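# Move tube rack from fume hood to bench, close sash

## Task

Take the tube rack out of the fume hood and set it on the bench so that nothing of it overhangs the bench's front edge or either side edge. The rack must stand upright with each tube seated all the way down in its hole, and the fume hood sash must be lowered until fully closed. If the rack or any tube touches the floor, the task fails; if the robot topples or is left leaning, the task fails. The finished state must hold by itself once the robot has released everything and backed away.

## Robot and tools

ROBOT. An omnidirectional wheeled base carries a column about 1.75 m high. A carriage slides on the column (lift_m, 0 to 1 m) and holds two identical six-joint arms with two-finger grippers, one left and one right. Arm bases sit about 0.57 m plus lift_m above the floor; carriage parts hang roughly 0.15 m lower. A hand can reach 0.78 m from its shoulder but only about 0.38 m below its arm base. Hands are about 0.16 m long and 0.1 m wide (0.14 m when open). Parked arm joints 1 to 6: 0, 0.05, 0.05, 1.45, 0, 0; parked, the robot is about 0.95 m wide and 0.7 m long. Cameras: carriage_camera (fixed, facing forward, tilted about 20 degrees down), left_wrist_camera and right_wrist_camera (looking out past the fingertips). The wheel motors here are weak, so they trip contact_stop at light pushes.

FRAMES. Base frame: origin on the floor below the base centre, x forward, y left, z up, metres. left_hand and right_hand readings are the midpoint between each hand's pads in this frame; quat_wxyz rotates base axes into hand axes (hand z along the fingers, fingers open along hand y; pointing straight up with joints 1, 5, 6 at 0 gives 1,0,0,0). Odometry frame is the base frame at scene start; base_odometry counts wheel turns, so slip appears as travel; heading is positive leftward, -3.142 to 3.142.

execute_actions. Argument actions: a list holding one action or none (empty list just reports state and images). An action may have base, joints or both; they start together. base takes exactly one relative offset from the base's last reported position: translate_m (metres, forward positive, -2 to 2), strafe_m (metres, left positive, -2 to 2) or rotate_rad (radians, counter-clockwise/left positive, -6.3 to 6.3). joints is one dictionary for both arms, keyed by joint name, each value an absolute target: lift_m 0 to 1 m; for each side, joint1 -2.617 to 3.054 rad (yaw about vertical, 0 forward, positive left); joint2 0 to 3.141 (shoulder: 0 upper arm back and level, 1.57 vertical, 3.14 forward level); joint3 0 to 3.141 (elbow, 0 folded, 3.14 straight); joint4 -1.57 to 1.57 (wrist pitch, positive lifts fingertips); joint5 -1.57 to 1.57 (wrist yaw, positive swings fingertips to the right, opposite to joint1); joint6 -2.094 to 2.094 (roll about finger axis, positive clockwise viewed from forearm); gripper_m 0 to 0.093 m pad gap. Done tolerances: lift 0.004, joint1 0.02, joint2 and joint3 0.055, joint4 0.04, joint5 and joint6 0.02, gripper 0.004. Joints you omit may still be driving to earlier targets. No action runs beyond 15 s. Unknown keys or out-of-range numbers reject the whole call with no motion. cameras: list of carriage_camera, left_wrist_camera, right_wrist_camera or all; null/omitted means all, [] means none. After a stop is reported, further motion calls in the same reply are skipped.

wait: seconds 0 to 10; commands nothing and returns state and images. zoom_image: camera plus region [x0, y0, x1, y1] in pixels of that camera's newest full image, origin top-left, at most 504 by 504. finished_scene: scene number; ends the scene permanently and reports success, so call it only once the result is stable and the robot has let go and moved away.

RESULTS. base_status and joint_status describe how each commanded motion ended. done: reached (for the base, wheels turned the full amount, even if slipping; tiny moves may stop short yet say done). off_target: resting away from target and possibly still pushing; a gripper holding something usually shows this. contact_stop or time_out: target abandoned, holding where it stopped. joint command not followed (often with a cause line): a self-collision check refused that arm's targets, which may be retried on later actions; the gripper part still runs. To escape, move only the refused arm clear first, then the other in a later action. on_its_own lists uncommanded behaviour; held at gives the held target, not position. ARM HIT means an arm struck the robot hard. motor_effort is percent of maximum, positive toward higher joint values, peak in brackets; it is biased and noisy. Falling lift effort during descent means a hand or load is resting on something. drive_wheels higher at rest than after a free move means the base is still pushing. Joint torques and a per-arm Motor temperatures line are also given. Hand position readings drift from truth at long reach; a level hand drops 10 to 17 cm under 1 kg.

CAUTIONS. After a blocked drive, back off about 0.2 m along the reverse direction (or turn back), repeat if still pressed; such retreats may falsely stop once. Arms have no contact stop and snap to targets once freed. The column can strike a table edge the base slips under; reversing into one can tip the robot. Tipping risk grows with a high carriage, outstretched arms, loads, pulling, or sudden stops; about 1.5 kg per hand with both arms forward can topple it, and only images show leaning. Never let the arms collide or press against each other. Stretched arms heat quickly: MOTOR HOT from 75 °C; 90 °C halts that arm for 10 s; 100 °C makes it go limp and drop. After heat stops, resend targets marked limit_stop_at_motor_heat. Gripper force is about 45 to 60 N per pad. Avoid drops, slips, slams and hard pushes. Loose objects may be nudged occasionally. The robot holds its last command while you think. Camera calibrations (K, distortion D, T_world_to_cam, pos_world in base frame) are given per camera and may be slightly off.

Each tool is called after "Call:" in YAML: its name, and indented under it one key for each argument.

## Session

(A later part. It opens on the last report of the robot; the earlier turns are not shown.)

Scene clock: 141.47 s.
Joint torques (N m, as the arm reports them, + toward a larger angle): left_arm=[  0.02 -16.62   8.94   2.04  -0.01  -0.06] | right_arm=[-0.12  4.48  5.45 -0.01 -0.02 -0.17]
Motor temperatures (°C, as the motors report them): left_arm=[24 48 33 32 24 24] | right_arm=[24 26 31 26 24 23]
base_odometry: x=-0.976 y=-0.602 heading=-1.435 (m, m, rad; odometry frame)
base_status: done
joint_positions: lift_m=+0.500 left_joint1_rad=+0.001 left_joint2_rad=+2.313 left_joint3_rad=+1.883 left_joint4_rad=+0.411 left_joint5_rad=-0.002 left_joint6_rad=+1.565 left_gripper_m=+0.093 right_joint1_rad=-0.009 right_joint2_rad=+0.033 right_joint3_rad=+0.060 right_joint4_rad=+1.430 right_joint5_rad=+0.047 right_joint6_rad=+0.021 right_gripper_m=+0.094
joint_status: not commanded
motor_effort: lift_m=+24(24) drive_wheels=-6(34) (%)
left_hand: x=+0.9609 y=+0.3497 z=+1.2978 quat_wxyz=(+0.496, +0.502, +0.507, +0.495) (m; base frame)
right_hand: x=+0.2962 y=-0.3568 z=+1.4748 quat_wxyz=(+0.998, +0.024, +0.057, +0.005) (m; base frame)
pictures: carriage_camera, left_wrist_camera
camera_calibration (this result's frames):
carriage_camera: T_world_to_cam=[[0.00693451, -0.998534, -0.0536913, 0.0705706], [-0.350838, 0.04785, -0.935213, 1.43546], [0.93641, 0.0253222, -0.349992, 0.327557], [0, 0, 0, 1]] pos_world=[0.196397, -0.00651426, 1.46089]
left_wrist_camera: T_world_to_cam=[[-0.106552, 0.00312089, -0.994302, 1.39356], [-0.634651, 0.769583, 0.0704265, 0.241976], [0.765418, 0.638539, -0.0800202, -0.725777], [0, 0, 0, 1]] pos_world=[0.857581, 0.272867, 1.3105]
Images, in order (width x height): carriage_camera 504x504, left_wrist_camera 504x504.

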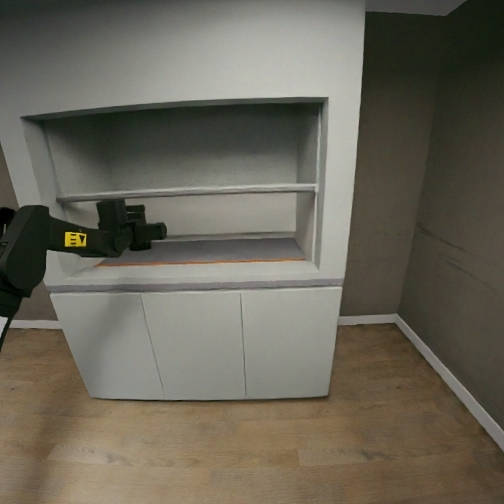

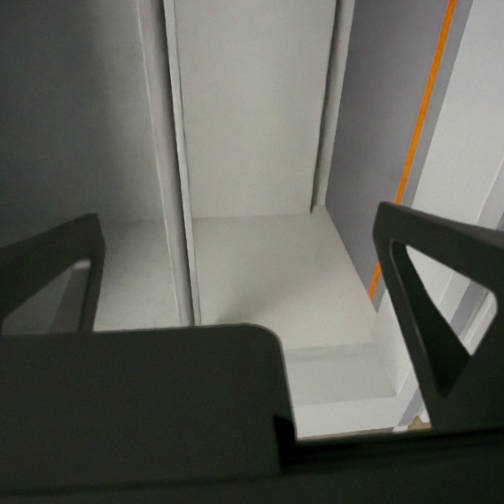

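Call:
execute_actions:
  actions:
    - {"base":{"strafe_m":-0.25},"joints":{"lift_m":0.53}}
  cameras: []

Call:
execute_actions:
  actions:
    - {"base":{"translate_m":0.15}}
  cameras: ["carriage_camera","left_wrist_camera"]

Scene clock: 145.07 s.
Joint torques (N m, as the arm reports them, + toward a larger angle): left_arm=[  0.12 -15.27   8.22   1.93  -0.06  -0.06] | right_arm=[-0.1   4.67  5.57 -0.03 -0.02 -0.13]
Motor temperatures (°C, as the motors report them): left_arm=[24 49 34 33 24 24] | right_arm=[24 26 31 26 24 23]
base_odometry: x=-1.224 y=-0.636 heading=-1.435 (m, m, rad; odometry frame)
base_status: done
joint_positions: lift_m=+0.530 left_joint1_rad=-0.002 left_joint2_rad=+2.296 left_joint3_rad=+1.890 left_joint4_rad=+0.421 left_joint5_rad=-0.002 left_joint6_rad=+1.565 left_gripper_m=+0.093 right_joint1_rad=-0.009 right_joint2_rad=+0.033 right_joint3_rad=+0.060 right_joint4_rad=+1.431 right_joint5_rad=+0.046 right_joint6_rad=+0.021 right_gripper_m=+0.094
joint_status: all done
motor_effort: lift_m=+24(29) drive_wheels=-3(28) (%)
left_hand: x=+0.9586 y=+0.3472 z=+1.3452 quat_wxyz=(+0.505, +0.495, +0.498, +0.502) (m; base frame)
right_hand: x=+0.2959 y=-0.3567 z=+1.5049 quat_wxyz=(+0.998, +0.024, +0.056, +0.005) (m; base frame)
pictures: none
No camera images: the call's "cameras" was empty. Leave "cameras" out to get every camera's image.

Scene clock: 146.90 s.
Joint torques (N m, as the arm reports them, + toward a larger angle): left_arm=[  0.09 -15.33   8.1    1.91  -0.02  -0.05] | right_arm=[-0.05  4.58  5.56 -0.01 -0.04 -0.15]
Motor temperatures (°C, as the motors report them): left_arm=[24 49 34 33 24 24] | right_arm=[24 26 31 26 24 23]
base_odometry: x=-1.203 y=-0.784 heading=-1.436 (m, m, rad; odometry frame)
base_status: done
joint_positions: lift_m=+0.530 left_joint1_rad=-0.002 left_joint2_rad=+2.296 left_joint3_rad=+1.890 left_joint4_rad=+0.421 left_joint5_rad=-0.002 left_joint6_rad=+1.565 left_gripper_m=+0.093 right_joint1_rad=-0.009 right_joint2_rad=+0.033 right_joint3_rad=+0.060 right_joint4_rad=+1.430 right_joint5_rad=+0.046 right_joint6_rad=+0.021 right_gripper_m=+0.094
joint_status: not commanded
motor_effort: lift_m=+24(24) drive_wheels=-5(26) (%)
left_hand: x=+0.9586 y=+0.3472 z=+1.3451 quat_wxyz=(+0.505, +0.495, +0.498, +0.502) (m; base frame)
right_hand: x=+0.2960 y=-0.3568 z=+1.5049 quat_wxyz=(+0.998, +0.024, +0.056, +0.005) (m; base frame)
pictures: carriage_camera, left_wrist_camera
camera_calibration (this result's frames):
carriage_camera: T_world_to_cam=[[0.00693451, -0.998534, -0.0536913, 0.0721814], [-0.350838, 0.04785, -0.935213, 1.46352], [0.93641, 0.0253222, -0.349992, 0.338058], [0, 0, 0, 1]] pos_world=[0.196397, -0.00651426, 1.4909]
left_wrist_camera: T_world_to_cam=[[-0.0731074, 0.00344045, -0.997318, 1.4122], [-0.633717, 0.772004, 0.0491172, 0.266005], [0.770103, 0.635608, -0.0542589, -0.756822], [0, 0, 0, 1]] pos_world=[0.854644, 0.270827, 1.35428]
Images, in order (width x height): carriage_camera 504x504, left_wrist_camera 504x504.

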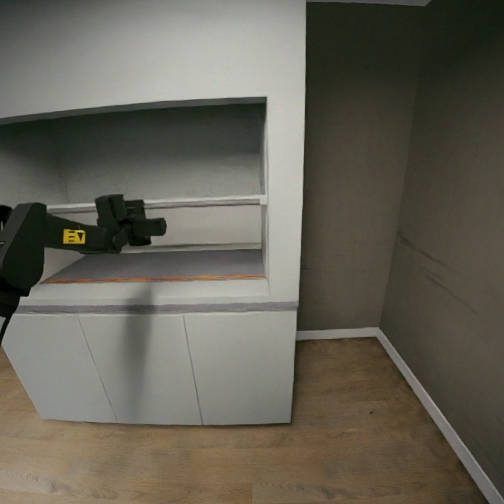

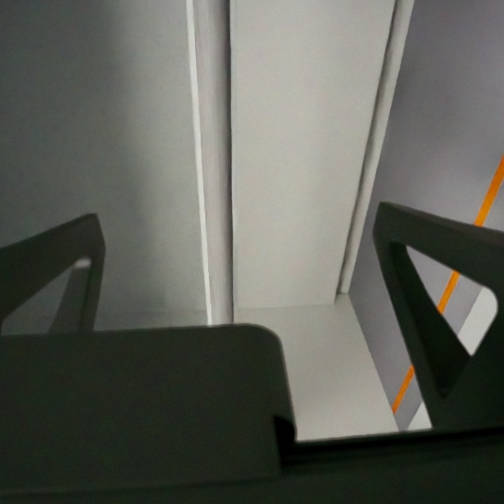

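Call:
execute_actions:
  actions:
    - {"base":{"translate_m":0.14}}
  cameras: ["carriage_camera","left_wrist_camera"]

Scene clock: 151.27 s.
Joint torques (N m, as the arm reports them, + toward a larger angle): left_arm=[  0.19 -15.16   8.23   1.98  -0.02  -0.05] | right_arm=[ 0.    4.55  5.62 -0.02 -0.04 -0.13]
Motor temperatures (°C, as the motors report them): left_arm=[24 50 34 33 24 24] | right_arm=[24 26 31 26 24 23]
base_odometry: x=-1.185 y=-0.923 heading=-1.436 (m, m, rad; odometry frame)
base_status: done
joint_positions: lift_m=+0.530 left_joint1_rad=-0.002 left_joint2_rad=+2.296 left_joint3_rad=+1.890 left_joint4_rad=+0.421 left_joint5_rad=-0.002 left_joint6_rad=+1.565 left_gripper_m=+0.093 right_joint1_rad=-0.009 right_joint2_rad=+0.033 right_joint3_rad=+0.060 right_joint4_rad=+1.430 right_joint5_rad=+0.046 right_joint6_rad=+0.021 right_gripper_m=+0.094
joint_status: not commanded
motor_effort: lift_m=+24(24) drive_wheels=-5(31) (%)
left_hand: x=+0.9586 y=+0.3472 z=+1.3451 quat_wxyz=(+0.505, +0.495, +0.498, +0.502) (m; base frame)
right_hand: x=+0.2960 y=-0.3568 z=+1.5049 quat_wxyz=(+0.998, +0.024, +0.056, +0.005) (m; base frame)
pictures: carriage_camera, left_wrist_camera
camera_calibration (this result's frames):
carriage_camera: T_world_to_cam=[[0.00693451, -0.998534, -0.0536913, 0.0721814], [-0.350838, 0.04785, -0.935213, 1.46352], [0.93641, 0.0253222, -0.349992, 0.338058], [0, 0, 0, 1]] pos_world=[0.196397, -0.00651426, 1.4909]
left_wrist_camera: T_world_to_cam=[[-0.0731074, 0.00344045, -0.997318, 1.4122], [-0.633717, 0.772004, 0.0491172, 0.266005], [0.770103, 0.635608, -0.0542589, -0.756822], [0, 0, 0, 1]] pos_world=[0.854644, 0.270827, 1.35428]
Images, in order (width x height): carriage_camera 504x504, left_wrist_camera 504x504.

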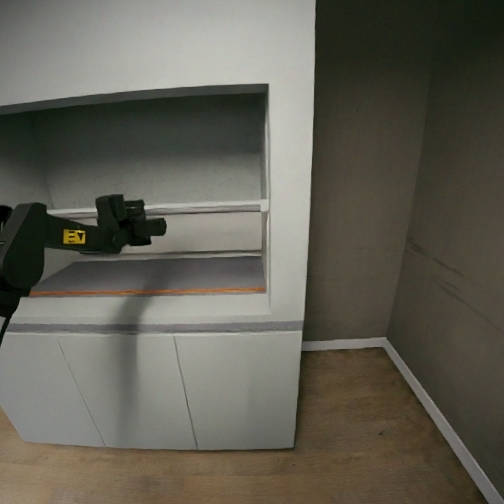

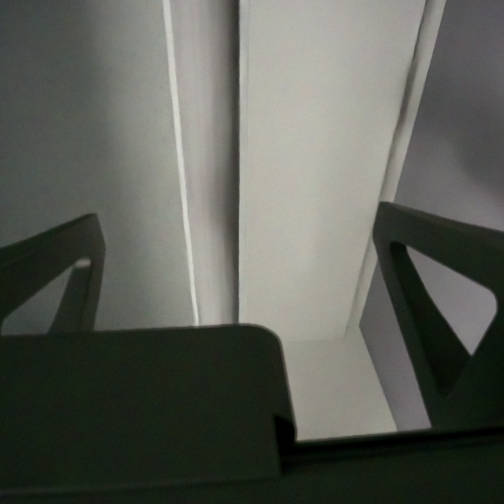

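Call:
execute_actions:
  actions:
    - {"base":{"translate_m":0.13}}
  cameras: ["carriage_camera","left_wrist_camera"]

Call:
execute_actions:
  actions:
    - {"joints":{"left_gripper_m":0.0}}
  cameras: ["left_wrist_camera"]

Scene clock: 154.63 s.
Joint torques (N m, as the arm reports them, + toward a larger angle): left_arm=[ 0.43 -8.52 15.01  2.21 -0.08 -0.08] | right_arm=[ 0.    4.61  5.62 -0.05 -0.02 -0.16]
Motor temperatures (°C, as the motors report them): left_arm=[24 51 35 34 24 24] | right_arm=[24 26 31 26 24 23]
base_odometry: x=-1.168 y=-1.045 heading=-1.435 (m, m, rad; odometry frame)
base_status: translate_m contact_stop (by the wheels' count: +0.123 of +0.130)
joint_positions: lift_m=+0.530 left_joint1_rad=-0.005 left_joint2_rad=+2.217 left_joint3_rad=+1.796 left_joint4_rad=+0.394 left_joint5_rad=+0.003 left_joint6_rad=+1.566 left_gripper_m=+0.093 right_joint1_rad=-0.009 right_joint2_rad=+0.033 right_joint3_rad=+0.060 right_joint4_rad=+1.430 right_joint5_rad=+0.046 right_joint6_rad=+0.021 right_gripper_m=+0.094
joint_status: not commanded
motor_effort: lift_m=+24(24) drive_wheels=+42(69) (%)
left_hand: x=+0.9419 y=+0.3444 z=+1.3440 quat_wxyz=(+0.496, +0.508, +0.506, +0.490) (m; base frame)
right_hand: x=+0.2960 y=-0.3568 z=+1.5049 quat_wxyz=(+0.998, +0.024, +0.056, +0.005) (m; base frame)
pictures: carriage_camera, left_wrist_camera
camera_calibration (this result's frames):
carriage_camera: T_world_to_cam=[[0.00693451, -0.998534, -0.0536913, 0.0721814], [-0.350838, 0.04785, -0.935213, 1.46352], [0.93641, 0.0253222, -0.349992, 0.338058], [0, 0, 0, 1]] pos_world=[0.196397, -0.00651426, 1.4909]
left_wrist_camera: T_world_to_cam=[[-0.115218, 0.00581444, -0.993323, 1.44339], [-0.625129, 0.776708, 0.0770565, 0.210317], [0.77197, 0.629834, -0.0858556, -0.69947], [0, 0, 0, 1]] pos_world=[0.837749, 0.268803, 1.35749]
Images, in order (width x height): carriage_camera 504x504, left_wrist_camera 504x504.

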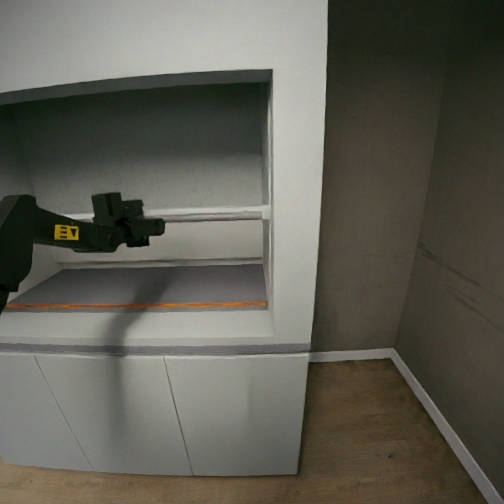

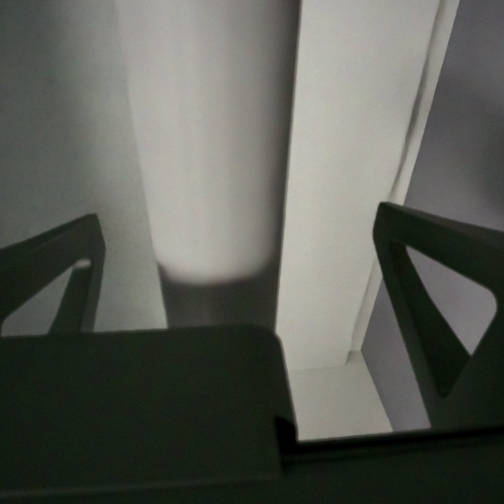

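not run: a stop came earlier in this reply.

Call:
execute_actions:
  actions:
    - {"base":{"translate_m":-0.04}}
  cameras: []

Call:
execute_actions:
  actions:
    - {"joints":{"lift_m":0.2}}
  cameras: ["carriage_camera","left_wrist_camera"]

Scene clock: 157.17 s.
Joint torques (N m, as the arm reports them, + toward a larger angle): left_arm=[  0.27 -14.93   9.08   2.07  -0.01  -0.08] | right_arm=[-0.04  4.53  5.62 -0.06 -0.01 -0.15]
Motor temperatures (°C, as the motors report them): left_arm=[24 50 36 34 24 24] | right_arm=[24 26 31 26 24 23]
base_odometry: x=-1.174 y=-1.006 heading=-1.436 (m, m, rad; odometry frame)
base_status: done
joint_positions: lift_m=+0.530 left_joint1_rad=-0.005 left_joint2_rad=+2.291 left_joint3_rad=+1.879 left_joint4_rad=+0.411 left_joint5_rad=-0.003 left_joint6_rad=+1.566 left_gripper_m=+0.093 right_joint1_rad=-0.009 right_joint2_rad=+0.033 right_joint3_rad=+0.060 right_joint4_rad=+1.433 right_joint5_rad=+0.046 right_joint6_rad=+0.021 right_gripper_m=+0.094
joint_status: not commanded
motor_effort: lift_m=+24(24) drive_wheels=+8(28) (%)
left_hand: x=+0.9574 y=+0.3455 z=+1.3409 quat_wxyz=(+0.502, +0.500, +0.501, +0.498) (m; base frame)
right_hand: x=+0.2954 y=-0.3567 z=+1.5049 quat_wxyz=(+0.998, +0.024, +0.055, +0.005) (m; base frame)
pictures: none
No camera images: the call's "cameras" was empty. Leave "cameras" out to get every camera's image.

Scene clock: 159.03 s.
Joint torques (N m, as the arm reports them, + toward a larger angle): left_arm=[  0.32 -14.34   7.19   1.52  -0.02  -0.19] | right_arm=[-0.04  4.49  5.56 -0.03 -0.03 -0.16]
Motor temperatures (°C, as the motors report them): left_arm=[24 50 36 34 24 24] | right_arm=[24 26 31 26 24 23]
base_odometry: x=-1.174 y=-1.006 heading=-1.435 (m, m, rad; odometry frame)
base_status: not commanded
joint_positions: lift_m=+0.200 left_joint1_rad=-0.005 left_joint2_rad=+2.286 left_joint3_rad=+1.906 left_joint4_rad=+0.472 left_joint5_rad=-0.002 left_joint6_rad=+1.576 left_gripper_m=+0.093 right_joint1_rad=-0.009 right_joint2_rad=+0.033 right_joint3_rad=+0.060 right_joint4_rad=+1.432 right_joint5_rad=+0.046 right_joint6_rad=+0.021 right_gripper_m=+0.094
joint_status: all done
motor_effort: lift_m=+20(21) drive_wheels=-3(8) (%)
left_hand: x=+0.9567 y=+0.3456 z=+1.0424 quat_wxyz=(+0.522, +0.479, +0.475, +0.523) (m; base frame)
right_hand: x=+0.2957 y=-0.3567 z=+1.1753 quat_wxyz=(+0.998, +0.024, +0.055, +0.005) (m; base frame)
pictures: carriage_camera, left_wrist_camera
camera_calibration (this result's frames):
carriage_camera: T_world_to_cam=[[0.00693451, -0.998534, -0.0536913, 0.0544827], [-0.350838, 0.04785, -0.935213, 1.15524], [0.93641, 0.0253222, -0.349992, 0.222687], [0, 0, 0, 1]] pos_world=[0.196397, -0.00651426, 1.16126]
left_wrist_camera: T_world_to_cam=[[0.00353719, 0.0143028, -0.999891, 1.03576], [-0.634331, 0.773012, 0.00881341, 0.323124], [0.773054, 0.634231, 0.011807, -0.841887], [0, 0, 0, 1]] pos_world=[0.852127, 0.269357, 1.04274]
Images, in order (width x height): carriage_camera 504x504, left_wrist_camera 504x504.

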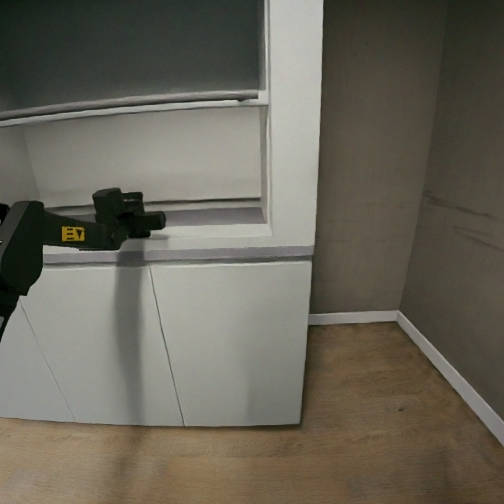

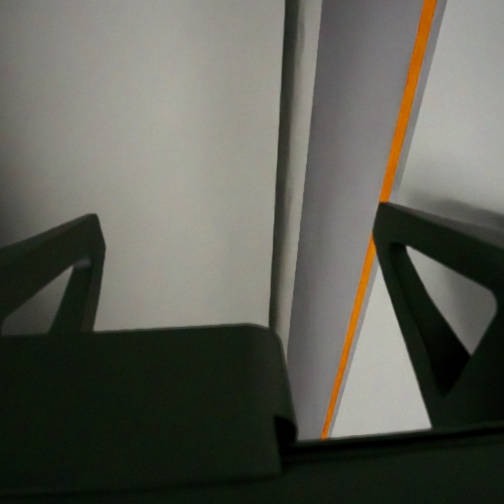

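Call:
execute_actions:
  actions:
    - {"base":{"translate_m":-0.06},"joints":{"lift_m":0.53}}
  cameras: []

Call:
execute_actions:
  actions:
    - {"base":{"translate_m":0.085}}
  cameras: ["left_wrist_camera","carriage_camera"]

Call:
execute_actions:
  actions:
    - {"joints":{"left_gripper_m":0.0}}
  cameras: ["left_wrist_camera"]

Scene clock: 162.60 s.
Joint torques (N m, as the arm reports them, + toward a larger angle): left_arm=[  0.37 -15.06   7.14   1.9   -0.01  -0.19] | right_arm=[-0.08  4.66  5.74 -0.05 -0.04 -0.16]
Motor temperatures (°C, as the motors report them): left_arm=[24 51 36 34 24 24] | right_arm=[24 26 31 26 24 23]
base_odometry: x=-1.182 y=-0.946 heading=-1.436 (m, m, rad; odometry frame)
base_status: done
joint_positions: lift_m=+0.530 left_joint1_rad=-0.005 left_joint2_rad=+2.294 left_joint3_rad=+1.906 left_joint4_rad=+0.427 left_joint5_rad=-0.002 left_joint6_rad=+1.576 left_gripper_m=+0.093 right_joint1_rad=-0.009 right_joint2_rad=+0.033 right_joint3_rad=+0.060 right_joint4_rad=+1.432 right_joint5_rad=+0.046 right_joint6_rad=+0.021 right_gripper_m=+0.094
joint_status: all done
motor_effort: lift_m=+24(29) drive_wheels=+4(30) (%)
left_hand: x=+0.9589 y=+0.3456 z=+1.3554 quat_wxyz=(+0.509, +0.492, +0.488, +0.510) (m; base frame)
right_hand: x=+0.2957 y=-0.3567 z=+1.5049 quat_wxyz=(+0.998, +0.024, +0.055, +0.005) (m; base frame)
pictures: none
No camera images: the call's "cameras" was empty. Leave "cameras" out to get every camera's image.

Scene clock: 164.07 s.
Joint torques (N m, as the arm reports them, + toward a larger angle): left_arm=[  0.28 -14.67   7.95   1.89  -0.04  -0.17] | right_arm=[-0.08  4.55  5.62 -0.01 -0.03 -0.16]
Motor temperatures (°C, as the motors report them): left_arm=[24 51 36 34 24 24] | right_arm=[24 26 31 26 24 23]
base_odometry: x=-1.171 y=-1.030 heading=-1.435 (m, m, rad; odometry frame)
base_status: done
joint_positions: lift_m=+0.530 left_joint1_rad=-0.005 left_joint2_rad=+2.290 left_joint3_rad=+1.895 left_joint4_rad=+0.427 left_joint5_rad=+0.000 left_joint6_rad=+1.575 left_gripper_m=+0.093 right_joint1_rad=-0.009 right_joint2_rad=+0.033 right_joint3_rad=+0.060 right_joint4_rad=+1.429 right_joint5_rad=+0.046 right_joint6_rad=+0.021 right_gripper_m=+0.094
joint_status: not commanded
motor_effort: lift_m=+24(24) drive_wheels=+24(29) (%)
left_hand: x=+0.9578 y=+0.3454 z=+1.3532 quat_wxyz=(+0.508, +0.494, +0.490, +0.508) (m; base frame)
right_hand: x=+0.2963 y=-0.3568 z=+1.5048 quat_wxyz=(+0.998, +0.024, +0.057, +0.005) (m; base frame)
pictures: carriage_camera, left_wrist_camera
camera_calibration (this result's frames):
carriage_camera: T_world_to_cam=[[0.00693451, -0.998534, -0.0536913, 0.0721816], [-0.350838, 0.04785, -0.935213, 1.46352], [0.93641, 0.0253222, -0.349992, 0.338059], [0, 0, 0, 1]] pos_world=[0.196397, -0.00651426, 1.4909]
left_wrist_camera: T_world_to_cam=[[-0.055542, 0.0139194, -0.998359, 1.40122], [-0.631791, 0.773776, 0.0459369, 0.268318], [0.773146, 0.633306, -0.0341829, -0.783829], [0, 0, 0, 1]] pos_world=[0.853362, 0.269281, 1.3598]
Images, in order (width x height): carriage_camera 504x504, left_wrist_camera 504x504.

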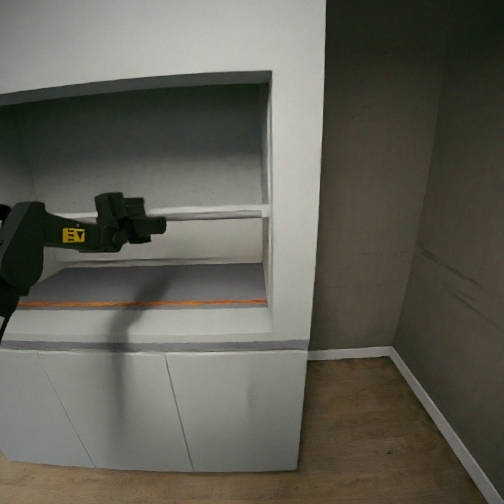

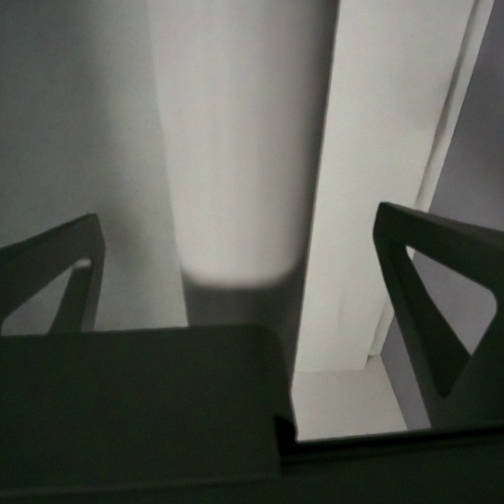

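Scene clock: 164.80 s.
Joint torques (N m, as the arm reports them, + toward a larger angle): left_arm=[  0.53 -14.52   8.4    1.74  -0.06  -0.15] | right_arm=[-0.11  4.53  5.5  -0.04  0.   -0.15]
Motor temperatures (°C, as the motors report them): left_arm=[24 51 36 34 24 24] | right_arm=[24 26 31 26 24 23]
base_odometry: x=-1.171 y=-1.030 heading=-1.435 (m, m, rad; odometry frame)
base_status: not commanded
joint_positions: lift_m=+0.530 left_joint1_rad=-0.004 left_joint2_rad=+2.288 left_joint3_rad=+1.887 left_joint4_rad=+0.443 left_joint5_rad=+0.001 left_joint6_rad=+1.572 left_gripper_m=+0.037 right_joint1_rad=-0.009 right_joint2_rad=+0.033 right_joint3_rad=+0.060 right_joint4_rad=+1.431 right_joint5_rad=+0.046 right_joint6_rad=+0.021 right_gripper_m=+0.094
joint_status: left_gripper_m off_target (ended at +0.037, target +0.000)
motor_effort: lift_m=+24(24) drive_wheels=+18(24) (%)
left_hand: x=+0.9571 y=+0.3455 z=+1.3543 quat_wxyz=(+0.511, +0.491, +0.488, +0.509) (m; base frame)
right_hand: x=+0.2959 y=-0.3567 z=+1.5049 quat_wxyz=(+0.998, +0.024, +0.056, +0.005) (m; base frame)
pictures: left_wrist_camera
camera_calibration (this result's frames):
left_wrist_camera: T_world_to_cam=[[-0.0460196, 0.011298, -0.998877, 1.39476], [-0.631524, 0.774432, 0.0378545, 0.278279], [0.77399, 0.632556, -0.0285041, -0.791586], [0, 0, 0, 1]] pos_world=[0.852606, 0.269456, 1.3601]
Images, in order (width x height): left_wrist_camera 504x504.

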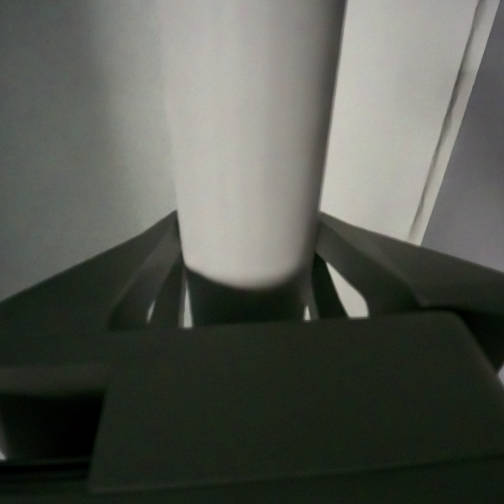

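Gripped (just by tips).

Call:
execute_actions:
  actions:
    - {"joints":{"lift_m":0.3,"left_gripper_m":0.0}}
  cameras: ["carriage_camera"]

Call:
execute_actions:
  actions:
    - {"joints":{"lift_m":0.12,"left_gripper_m":0.0}}
  cameras: ["carriage_camera","left_wrist_camera"]

Scene clock: 167.63 s.
Joint torques (N m, as the arm reports them, + toward a larger angle): left_arm=[-0.88 -6.89  2.49 -0.75  0.05 -0.21] | right_arm=[-0.06  4.62  5.6  -0.06 -0.03 -0.14]
Motor temperatures (°C, as the motors report them): left_arm=[24 51 36 34 24 24] | right_arm=[24 26 31 26 24 23]
base_odometry: x=-1.170 y=-1.032 heading=-1.440 (m, m, rad; odometry frame)
base_status: not commanded
joint_positions: lift_m=+0.300 left_joint1_rad=+0.013 left_joint2_rad=+2.202 left_joint3_rad=+1.968 left_joint4_rad=+0.695 left_joint5_rad=-0.010 left_joint6_rad=+1.580 left_gripper_m=+0.024 right_joint1_rad=-0.009 right_joint2_rad=+0.033 right_joint3_rad=+0.060 right_joint4_rad=+1.433 right_joint5_rad=+0.046 right_joint6_rad=+0.021 right_gripper_m=+0.094
joint_status: left_gripper_m off_target (ended at +0.024, target +0.000); the others done
motor_effort: lift_m=+19(19) drive_wheels=-74(100) (%)
left_hand: x=+0.9170 y=+0.3585 z=+1.2801 quat_wxyz=(+0.593, +0.369, +0.376, +0.609) (m; base frame)
right_hand: x=+0.2953 y=-0.3567 z=+1.2755 quat_wxyz=(+0.998, +0.024, +0.055, +0.005) (m; base frame)
pictures: carriage_camera
camera_calibration (this result's frames):
carriage_camera: T_world_to_cam=[[0.00693451, -0.998534, -0.0536913, 0.0598594], [-0.350838, 0.04785, -0.935213, 1.24889], [0.93641, 0.0253222, -0.349992, 0.257735], [0, 0, 0, 1]] pos_world=[0.196397, -0.00651426, 1.2614]
Images, in order (width x height): carriage_camera 504x504.

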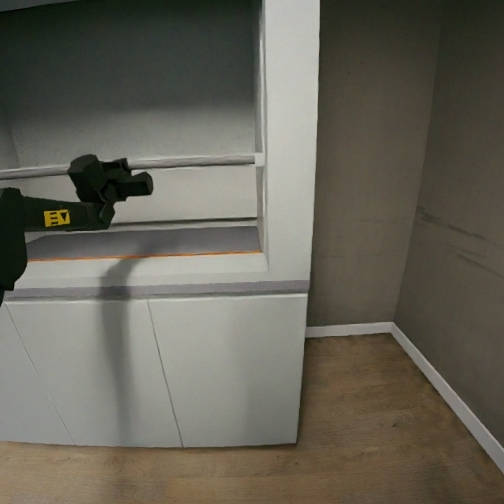

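Scene clock: 168.90 s.
Joint torques (N m, as the arm reports them, + toward a larger angle): left_arm=[ -0.23 -10.29   4.77   0.31  -0.08  -0.27] | right_arm=[-0.13  4.57  5.6  -0.04 -0.03 -0.14]
Motor temperatures (°C, as the motors report them): left_arm=[24 51 36 33 24 24] | right_arm=[24 26 31 26 24 23]
base_odometry: x=-1.170 y=-1.032 heading=-1.440 (m, m, rad; odometry frame)
base_status: not commanded
joint_positions: lift_m=+0.120 left_joint1_rad=+0.002 left_joint2_rad=+2.240 left_joint3_rad=+1.937 left_joint4_rad=+0.593 left_joint5_rad=+0.001 left_joint6_rad=+1.580 left_gripper_m=+0.001 right_joint1_rad=-0.009 right_joint2_rad=+0.033 right_joint3_rad=+0.060 right_joint4_rad=+1.434 right_joint5_rad=+0.046 right_joint6_rad=+0.021 right_gripper_m=+0.094
joint_status: all done
motor_effort: lift_m=+19(21) drive_wheels=-81(100) (%)
left_hand: x=+0.9400 y=+0.3495 z=+1.0378 quat_wxyz=(+0.564, +0.424, +0.420, +0.570) (m; base frame)
right_hand: x=+0.2952 y=-0.3567 z=+1.0954 quat_wxyz=(+0.998, +0.024, +0.055, +0.005) (m; base frame)
pictures: carriage_camera, left_wrist_camera
camera_calibration (this result's frames):
carriage_camera: T_world_to_cam=[[0.00693451, -0.998534, -0.0536913, 0.0501926], [-0.350838, 0.04785, -0.935213, 1.08051], [0.93641, 0.0253222, -0.349992, 0.194721], [0, 0, 0, 1]] pos_world=[0.196397, -0.00651426, 1.08135]
left_wrist_camera: T_world_to_cam=[[0.201189, 0.0195109, -0.979358, 0.822234], [-0.627227, 0.770522, -0.1135, 0.430697], [0.752402, 0.637115, 0.167258, -0.974339], [0, 0, 0, 1]] pos_world=[0.837816, 0.272862, 1.01711]
Images, in order (width x height): carriage_camera 504x504, left_wrist_camera 504x504.

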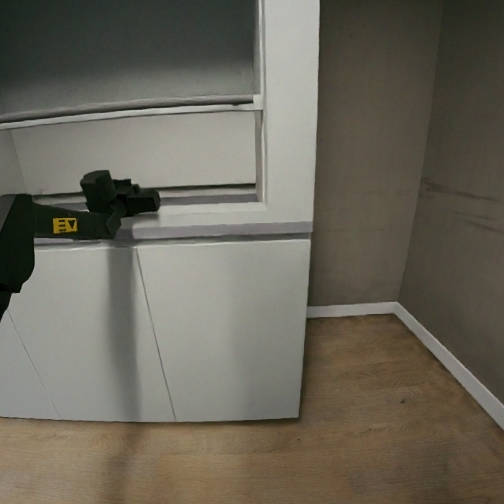

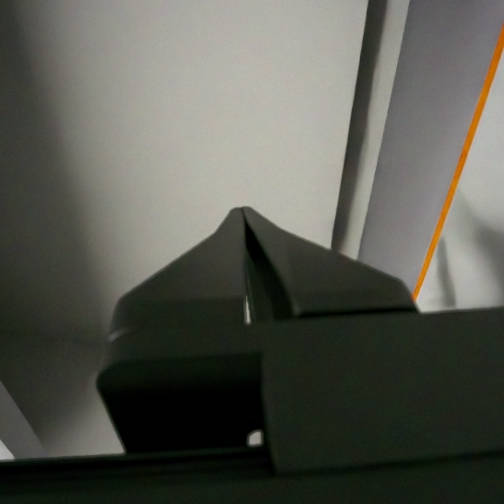

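Call:
execute_actions:
  actions:
    - {"base":{"translate_m":-0.1}}
  cameras: []

Call:
execute_actions:
  actions:
    - {"joints":{"lift_m":0.72,"left_joint4_rad":-0.6,"left_joint6_rad":0}}
  cameras: []

Call:
execute_actions:
  actions:
    - {"base":{"translate_m":0.17}}
  cameras: ["carriage_camera","left_wrist_camera"]

Scene clock: 172.70 s.
Joint torques (N m, as the arm reports them, + toward a larger angle): left_arm=[ -0.12 -13.28   5.76   1.6   -0.04  -0.24] | right_arm=[ 0.    4.58  5.5  -0.06 -0.03 -0.16]
Motor temperatures (°C, as the motors report them): left_arm=[24 50 35 33 24 24] | right_arm=[24 26 31 26 24 23]
base_odometry: x=-1.183 y=-0.933 heading=-1.440 (m, m, rad; odometry frame)
base_status: done
joint_positions: lift_m=+0.120 left_joint1_rad=+0.002 left_joint2_rad=+2.273 left_joint3_rad=+1.927 left_joint4_rad=+0.455 left_joint5_rad=+0.001 left_joint6_rad=+1.578 left_gripper_m=+0.001 right_joint1_rad=-0.009 right_joint2_rad=+0.033 right_joint3_rad=+0.060 right_joint4_rad=+1.433 right_joint5_rad=+0.046 right_joint6_rad=+0.021 right_gripper_m=+0.094
joint_status: not commanded
motor_effort: lift_m=+20(20) drive_wheels=+6(28) (%)
left_hand: x=+0.9548 y=+0.3496 z=+0.9770 quat_wxyz=(+0.524, +0.474, +0.471, +0.528) (m; base frame)
right_hand: x=+0.2953 y=-0.3567 z=+1.0954 quat_wxyz=(+0.998, +0.024, +0.055, +0.005) (m; base frame)
pictures: none
No camera images: the call's "cameras" was empty. Leave "cameras" out to get every camera's image.

Scene clock: 175.63 s.
Joint torques (N m, as the arm reports them, + toward a larger angle): left_arm=[ -0.1  -14.55   5.97   1.3   -0.05  -0.1 ] | right_arm=[ 0.    4.5   5.64 -0.04 -0.01 -0.13]
Motor temperatures (°C, as the motors report them): left_arm=[24 50 35 33 24 24] | right_arm=[24 26 31 26 24 23]
base_odometry: x=-1.183 y=-0.933 heading=-1.440 (m, m, rad; odometry frame)
base_status: not commanded
joint_positions: lift_m=+0.720 left_joint1_rad=+0.002 left_joint2_rad=+2.292 left_joint3_rad=+1.914 left_joint4_rad=-0.590 left_joint5_rad=+0.001 left_joint6_rad=+0.006 left_gripper_m=+0.001 right_joint1_rad=-0.009 right_joint2_rad=+0.033 right_joint3_rad=+0.060 right_joint4_rad=+1.433 right_joint5_rad=+0.046 right_joint6_rad=+0.021 right_gripper_m=+0.094
joint_status: all done
motor_effort: lift_m=+24(29) drive_wheels=+6(6) (%)
left_hand: x=+0.8525 y=+0.3494 z=+1.3362 quat_wxyz=(+0.297, +0.002, +0.955, +0.001) (m; base frame)
right_hand: x=+0.2955 y=-0.3567 z=+1.6949 quat_wxyz=(+0.998, +0.024, +0.055, +0.005) (m; base frame)
pictures: none
No camera images: the call's "cameras" was empty. Leave "cameras" out to get every camera's image.

Scene clock: 177.57 s.
Joint torques (N m, as the arm reports them, + toward a larger angle): left_arm=[ -0.24 -14.41   6.14   1.34  -0.04  -0.1 ] | right_arm=[-0.1   4.65  5.52 -0.02 -0.02 -0.16]
Motor temperatures (°C, as the motors report them): left_arm=[24 51 35 33 24 24] | right_arm=[24 26 31 26 24 23]
base_odometry: x=-1.161 y=-1.101 heading=-1.439 (m, m, rad; odometry frame)
base_status: done
joint_positions: lift_m=+0.720 left_joint1_rad=+0.002 left_joint2_rad=+2.292 left_joint3_rad=+1.914 left_joint4_rad=-0.591 left_joint5_rad=+0.001 left_joint6_rad=+0.006 left_gripper_m=+0.001 right_joint1_rad=-0.009 right_joint2_rad=+0.033 right_joint3_rad=+0.060 right_joint4_rad=+1.431 right_joint5_rad=+0.046 right_joint6_rad=+0.021 right_gripper_m=+0.094
joint_status: not commanded
motor_effort: lift_m=+24(24) drive_wheels=-7(27) (%)
left_hand: x=+0.8522 y=+0.3494 z=+1.3360 quat_wxyz=(+0.296, +0.002, +0.955, +0.001) (m; base frame)
right_hand: x=+0.2959 y=-0.3567 z=+1.6949 quat_wxyz=(+0.998, +0.024, +0.056, +0.005) (m; base frame)
pictures: carriage_camera, left_wrist_camera
camera_calibration (this result's frames):
carriage_camera: T_world_to_cam=[[0.00693451, -0.998534, -0.0536913, 0.0823827], [-0.350838, 0.04785, -0.935213, 1.64121], [0.93641, 0.0253222, -0.349992, 0.404556], [0, 0, 0, 1]] pos_world=[0.196397, -0.00651426, 1.68089]
left_wrist_camera: T_world_to_cam=[[-0.0608986, -0.996041, 0.0647643, 0.315236], [-0.994054, 0.0663892, 0.0863103, 0.701232], [-0.0902682, -0.0591231, -0.994161, 1.55496], [0, 0, 0, 1]] pos_world=[0.856623, 0.359367, 1.46494]
Images, in order (width x height): carriage_camera 504x504, left_wrist_camera 504x504.

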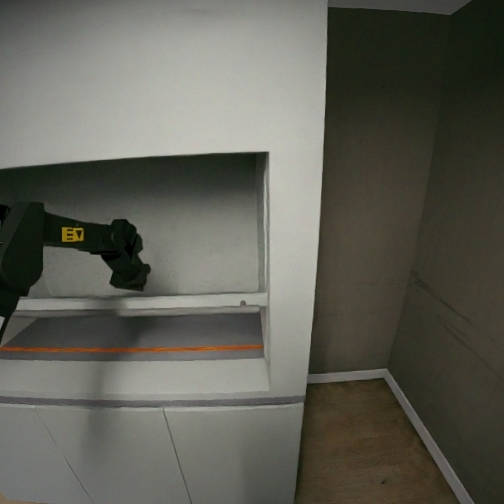

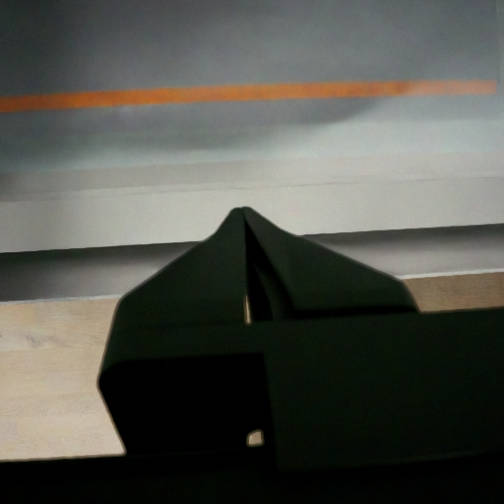

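Call:
execute_actions:
  actions:
    - {"joints":{"lift_m":0.6}}
  cameras: ["carriage_camera","left_wrist_camera"]

Call:
execute_actions:
  actions:
    - {"joints":{"lift_m":0.42}}
  cameras: ["carriage_camera","left_wrist_camera"]

Scene clock: 181.27 s.
Joint torques (N m, as the arm reports them, + toward a larger angle): left_arm=[-0.08 -9.27  5.76  1.09 -0.03 -0.04] | right_arm=[-0.03  4.6   5.51 -0.07 -0.04 -0.14]
Motor temperatures (°C, as the motors report them): left_arm=[24 51 35 32 24 24] | right_arm=[24 26 32 26 24 23]
base_odometry: x=-1.161 y=-1.101 heading=-1.439 (m, m, rad; odometry frame)
base_status: not commanded
joint_positions: lift_m=+0.600 left_joint1_rad=+0.002 left_joint2_rad=+2.230 left_joint3_rad=+1.922 left_joint4_rad=-0.538 left_joint5_rad=+0.001 left_joint6_rad=+0.002 left_gripper_m=+0.001 right_joint1_rad=-0.009 right_joint2_rad=+0.033 right_joint3_rad=+0.060 right_joint4_rad=+1.431 right_joint5_rad=+0.046 right_joint6_rad=+0.021 right_gripper_m=+0.094
joint_status: all done
motor_effort: lift_m=+20(20) drive_wheels=-5(6) (%)
left_hand: x=+0.8654 y=+0.3494 z=+1.2639 quat_wxyz=(+0.355, +0.000, +0.935, +0.000) (m; base frame)
right_hand: x=+0.2958 y=-0.3567 z=+1.5753 quat_wxyz=(+0.998, +0.024, +0.056, +0.005) (m; base frame)
pictures: carriage_camera, left_wrist_camera
camera_calibration (this result's frames):
carriage_camera: T_world_to_cam=[[0.00693451, -0.998534, -0.0536913, 0.075963], [-0.350838, 0.04785, -0.935213, 1.52939], [0.93641, 0.0253222, -0.349992, 0.362708], [0, 0, 0, 1]] pos_world=[0.196397, -0.00651426, 1.56133]
left_wrist_camera: T_world_to_cam=[[-0.0656176, -0.99607, 0.059492, 0.331427], [-0.997242, 0.0633891, -0.0386044, 0.882336], [0.0346815, -0.0618611, -0.997482, 1.38153], [0, 0, 0, 1]] pos_world=[0.853736, 0.359657, 1.39239]
Images, in order (width x height): carriage_camera 504x504, left_wrist_camera 504x504.

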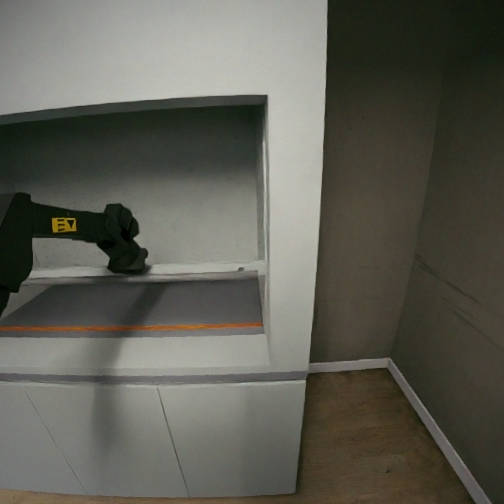

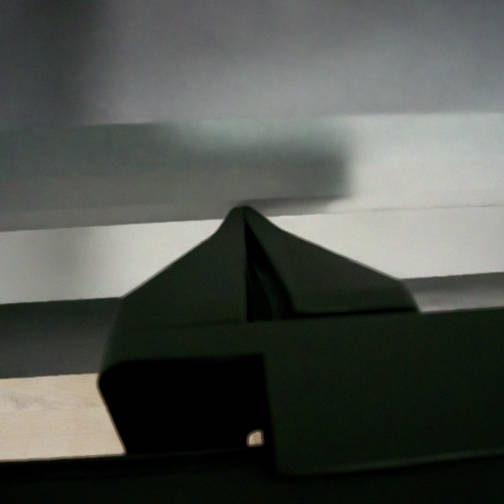

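Scene clock: 182.53 s.
Joint torques (N m, as the arm reports them, + toward a larger angle): left_arm=[-0.15  6.62 -0.44  0.77 -0.13  0.  ] | right_arm=[ 0.06  4.75  5.43 -0.06 -0.03 -0.17]
Motor temperatures (°C, as the motors report them): left_arm=[24 50 35 32 24 24] | right_arm=[24 26 32 26 24 23]
base_odometry: x=-1.161 y=-1.101 heading=-1.439 (m, m, rad; odometry frame)
base_status: not commanded
joint_positions: lift_m=+0.421 left_joint1_rad=+0.002 left_joint2_rad=+2.035 left_joint3_rad=+2.011 left_joint4_rad=-0.464 left_joint5_rad=+0.002 left_joint6_rad=-0.001 left_gripper_m=+0.001 right_joint1_rad=-0.009 right_joint2_rad=+0.033 right_joint3_rad=+0.060 right_joint4_rad=+1.432 right_joint5_rad=+0.046 right_joint6_rad=+0.021 right_gripper_m=+0.094
joint_status: all done
motor_effort: lift_m=+17(18) drive_wheels=+24(24) (%)
left_hand: x=+0.8706 y=+0.3493 z=+1.2510 quat_wxyz=(+0.515, -0.001, +0.857, -0.001) (m; base frame)
right_hand: x=+0.2957 y=-0.3567 z=+1.3956 quat_wxyz=(+0.998, +0.024, +0.055, +0.005) (m; base frame)
pictures: carriage_camera, left_wrist_camera
camera_calibration (this result's frames):
carriage_camera: T_world_to_cam=[[0.00693451, -0.998534, -0.0536913, 0.0663124], [-0.350838, 0.04785, -0.935213, 1.36129], [0.93641, 0.0253222, -0.349992, 0.2998], [0, 0, 0, 1]] pos_world=[0.196397, -0.00651426, 1.38158]
left_wrist_camera: T_world_to_cam=[[-0.0812218, -0.99609, 0.0347656, 0.377007], [-0.921209, 0.0617086, -0.384143, 1.25364], [0.380496, -0.0632272, -0.922619, 0.974148], [0, 0, 0, 1]] pos_world=[0.814827, 0.359765, 1.36724]
Images, in order (width x height): carriage_camera 504x504, left_wrist_camera 504x504.

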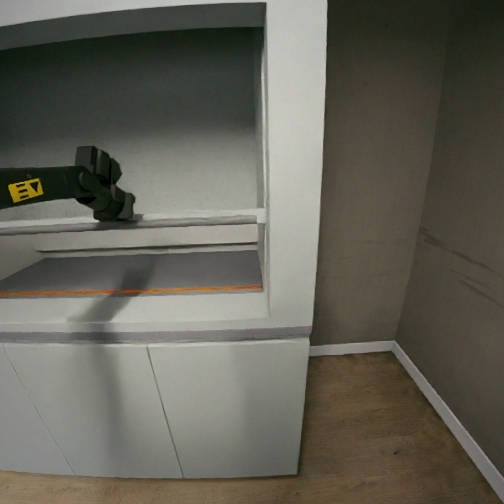

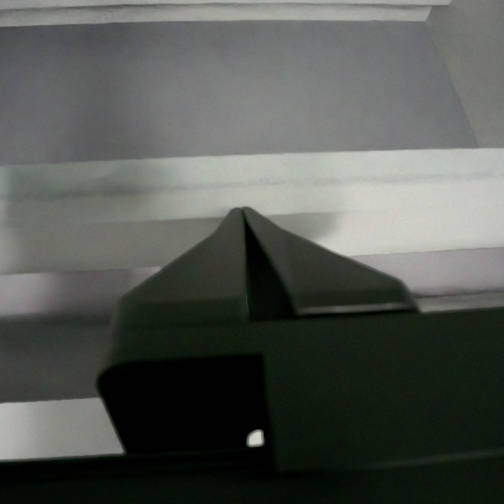

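Call:
execute_actions:
  actions:
    - {"joints":{"lift_m":0.3}}
  cameras: ["carriage_camera"]

Call:
wait:
  seconds: 3

Scene clock: 184.77 s.
Joint torques (N m, as the arm reports them, + toward a larger angle): left_arm=[-0.07  7.27 -2.91 -1.68 -0.03 -0.18] | right_arm=[ 0.    4.59  5.63 -0.05 -0.03 -0.16]
Motor temperatures (°C, as the motors report them): left_arm=[24 50 34 32 24 24] | right_arm=[24 26 32 26 24 23]
base_odometry: x=-1.161 y=-1.101 heading=-1.439 (m, m, rad; odometry frame)
base_status: not commanded
joint_positions: lift_m=+0.301 left_joint1_rad=+0.002 left_joint2_rad=+1.985 left_joint3_rad=+2.043 left_joint4_rad=-0.168 left_joint5_rad=-0.002 left_joint6_rad=+0.011 left_gripper_m=+0.001 right_joint1_rad=-0.009 right_joint2_rad=+0.033 right_joint3_rad=+0.060 right_joint4_rad=+1.431 right_joint5_rad=+0.047 right_joint6_rad=+0.021 right_gripper_m=+0.094
joint_status: all done
motor_effort: lift_m=+18(19) drive_wheels=+18(25) (%)
left_hand: x=+0.8807 y=+0.3499 z=+1.2451 quat_wxyz=(+0.667, +0.003, +0.745, +0.005) (m; base frame)
right_hand: x=+0.2959 y=-0.3568 z=+1.2755 quat_wxyz=(+0.998, +0.024, +0.056, +0.005) (m; base frame)
pictures: carriage_camera
camera_calibration (this result's frames):
carriage_camera: T_world_to_cam=[[0.00693451, -0.998534, -0.0536913, 0.0598663], [-0.350838, 0.04785, -0.935213, 1.24901], [0.93641, 0.0253222, -0.349992, 0.25778], [0, 0, 0, 1]] pos_world=[0.196397, -0.00651426, 1.26153]
Images, in order (width x height): carriage_camera 504x504.

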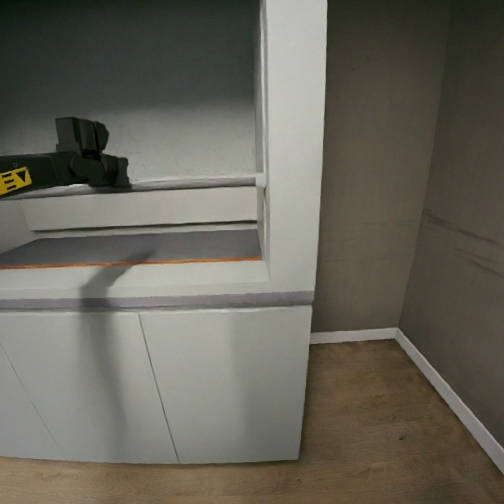

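Scene clock: 187.77 s.
Joint torques (N m, as the arm reports them, + toward a larger angle): left_arm=[-0.29  7.16 -2.88 -1.7  -0.03 -0.15] | right_arm=[-0.05  4.67  5.5  -0.03 -0.03 -0.16]
Motor temperatures (°C, as the motors report them): left_arm=[24 49 34 33 24 24] | right_arm=[24 26 32 26 24 23]
base_odometry: x=-1.161 y=-1.101 heading=-1.439 (m, m, rad; odometry frame)
base_status: not commanded
joint_positions: lift_m=+0.301 left_joint1_rad=+0.002 left_joint2_rad=+1.985 left_joint3_rad=+2.043 left_joint4_rad=-0.168 left_joint5_rad=-0.002 left_joint6_rad=+0.011 left_gripper_m=+0.001 right_joint1_rad=-0.009 right_joint2_rad=+0.033 right_joint3_rad=+0.060 right_joint4_rad=+1.431 right_joint5_rad=+0.047 right_joint6_rad=+0.021 right_gripper_m=+0.094
joint_status: all done
motor_effort: lift_m=+18(19) drive_wheels=+18(25) (%)
left_hand: x=+0.8807 y=+0.3499 z=+1.2451 quat_wxyz=(+0.667, +0.003, +0.745, +0.005) (m; base frame)
right_hand: x=+0.2959 y=-0.3568 z=+1.2755 quat_wxyz=(+0.998, +0.024, +0.056, +0.005) (m; base frame)
wait: 3.00 s; at rest by 0.27 s
pictures: carriage_camera, left_wrist_camera, right_wrist_camera
camera_calibration (this result's frames):
carriage_camera: T_world_to_cam=[[0.00693451, -0.998534, -0.0536913, 0.0598663], [-0.350838, 0.04785, -0.935213, 1.24901], [0.93641, 0.0253222, -0.349992, 0.25778], [0, 0, 0, 1]] pos_world=[0.196397, -0.00651426, 1.26153]
left_wrist_camera: T_world_to_cam=[[-0.0861236, -0.996225, -0.0108627, 0.439809], [-0.714001, 0.0693221, -0.696704, 1.46462], [0.694828, -0.0522467, -0.717276, 0.428611], [0, 0, 0, 1]] pos_world=[0.785809, 0.359011, 1.33262]
right_wrist_camera: T_world_to_cam=[[0.0674295, -0.977212, -0.201273, -0.114221], [0.72609, 0.18642, -0.661846, 0.705458], [0.684285, -0.101514, 0.722114, -1.04746], [0, 0, 0, 1]] pos_world=[0.21224, -0.349462, 1.2003]
Images, in order (width x height): carriage_camera 504x504, left_wrist_camera 504x504, right_wrist_camera 504x504.

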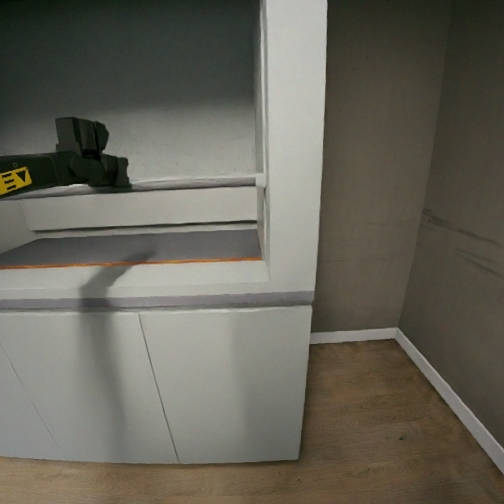

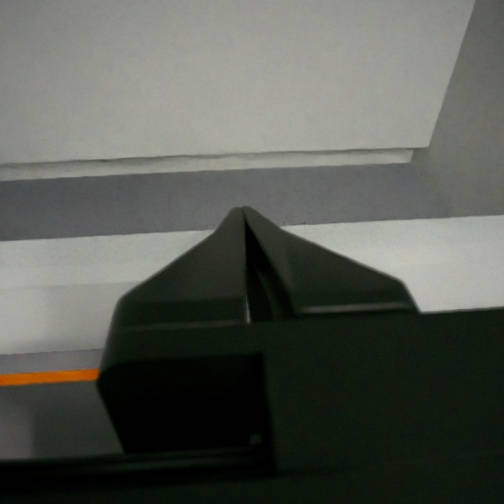

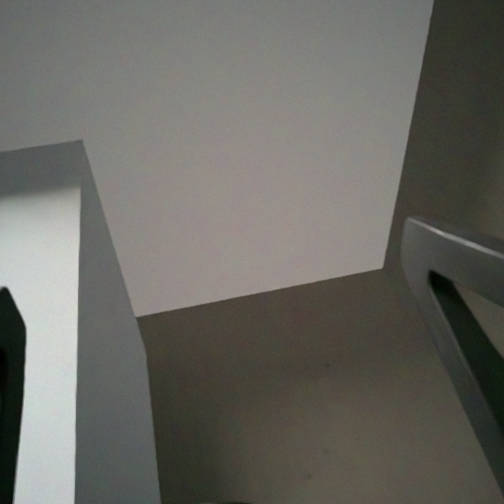

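Call:
execute_actions:
  actions:
    - {"joints":{"lift_m":0.75,"left_joint2_rad":1.8,"left_joint3_rad":1.2,"left_joint4_rad":-0.95,"left_joint6_rad":1.57,"left_gripper_m":0.06}}
  cameras: []

Call:
execute_actions:
  actions:
    - {"base":{"translate_m":0.2}}
  cameras: ["carriage_camera","left_wrist_camera"]

Scene clock: 194.07 s.
Joint torques (N m, as the arm reports them, + toward a larger angle): left_arm=[-0.44 -9.48  6.09  0.31  0.    0.03] | right_arm=[-0.11  4.48  5.51 -0.04 -0.03 -0.14]
Motor temperatures (°C, as the motors report them): left_arm=[24 47 33 33 24 24] | right_arm=[24 26 32 26 24 23]
base_odometry: x=-1.161 y=-1.101 heading=-1.440 (m, m, rad; odometry frame)
base_status: not commanded
joint_positions: lift_m=+0.750 left_joint1_rad=+0.008 left_joint2_rad=+1.804 left_joint3_rad=+1.196 left_joint4_rad=-0.937 left_joint5_rad=+0.003 left_joint6_rad=+1.564 left_gripper_m=+0.060 right_joint1_rad=-0.009 right_joint2_rad=+0.033 right_joint3_rad=+0.060 right_joint4_rad=+1.432 right_joint5_rad=+0.047 right_joint6_rad=+0.021 right_gripper_m=+0.094
joint_status: all done
motor_effort: lift_m=+24(29) drive_wheels=+5(19) (%)
left_hand: x=+0.5917 y=+0.3505 z=+1.3259 quat_wxyz=(+0.010, +0.702, +0.712, +0.008) (m; base frame)
right_hand: x=+0.2957 y=-0.3568 z=+1.7249 quat_wxyz=(+0.998, +0.024, +0.055, +0.005) (m; base frame)
pictures: none
No camera images: the call's "cameras" was empty. Leave "cameras" out to get every camera's image.

Scene clock: 196.13 s.
Joint torques (N m, as the arm reports them, + toward a larger angle): left_arm=[-0.52 -9.48  5.92  0.35 -0.01  0.02] | right_arm=[-0.01  4.5   5.65 -0.02 -0.02 -0.13]
Motor temperatures (°C, as the motors report them): left_arm=[24 47 33 33 24 24] | right_arm=[24 26 32 26 24 23]
base_odometry: x=-1.135 y=-1.300 heading=-1.439 (m, m, rad; odometry frame)
base_status: done
joint_positions: lift_m=+0.750 left_joint1_rad=+0.008 left_joint2_rad=+1.804 left_joint3_rad=+1.196 left_joint4_rad=-0.944 left_joint5_rad=+0.003 left_joint6_rad=+1.564 left_gripper_m=+0.060 right_joint1_rad=-0.009 right_joint2_rad=+0.033 right_joint3_rad=+0.060 right_joint4_rad=+1.430 right_joint5_rad=+0.047 right_joint6_rad=+0.021 right_gripper_m=+0.094
joint_status: not commanded
motor_effort: lift_m=+24(24) drive_wheels=-3(32) (%)
left_hand: x=+0.5899 y=+0.3505 z=+1.3259 quat_wxyz=(+0.008, +0.702, +0.712, +0.006) (m; base frame)
right_hand: x=+0.2960 y=-0.3568 z=+1.7249 quat_wxyz=(+0.998, +0.024, +0.056, +0.005) (m; base frame)
pictures: carriage_camera, left_wrist_camera
camera_calibration (this result's frames):
carriage_camera: T_world_to_cam=[[0.00693451, -0.998534, -0.0536913, 0.0839938], [-0.350838, 0.04785, -0.935213, 1.66927], [0.93641, 0.0253222, -0.349992, 0.415057], [0, 0, 0, 1]] pos_world=[0.196397, -0.00651426, 1.7109]
left_wrist_camera: T_world_to_cam=[[-0.997604, -0.00457394, 0.0690344, 0.500371], [0.0401797, 0.773998, 0.631912, -1.14016], [-0.0563228, 0.633172, -0.771959, 0.964021], [0, 0, 0, 1]] pos_world=[0.59928, 0.274381, 1.43013]
Images, in order (width x height): carriage_camera 504x504, left_wrist_camera 504x504.

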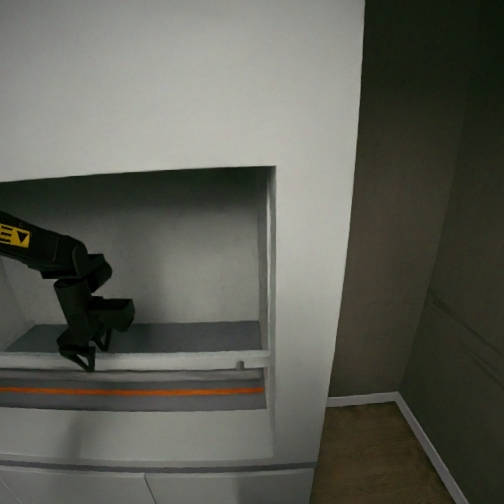

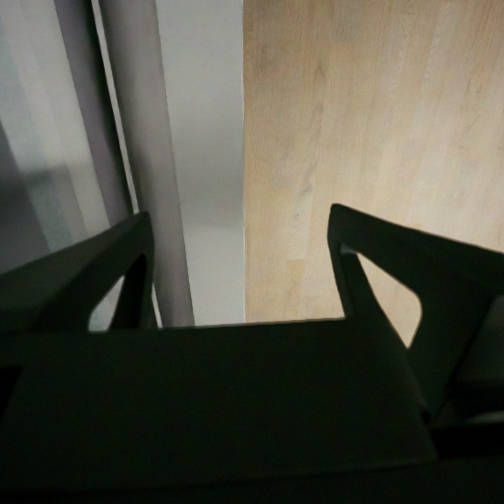

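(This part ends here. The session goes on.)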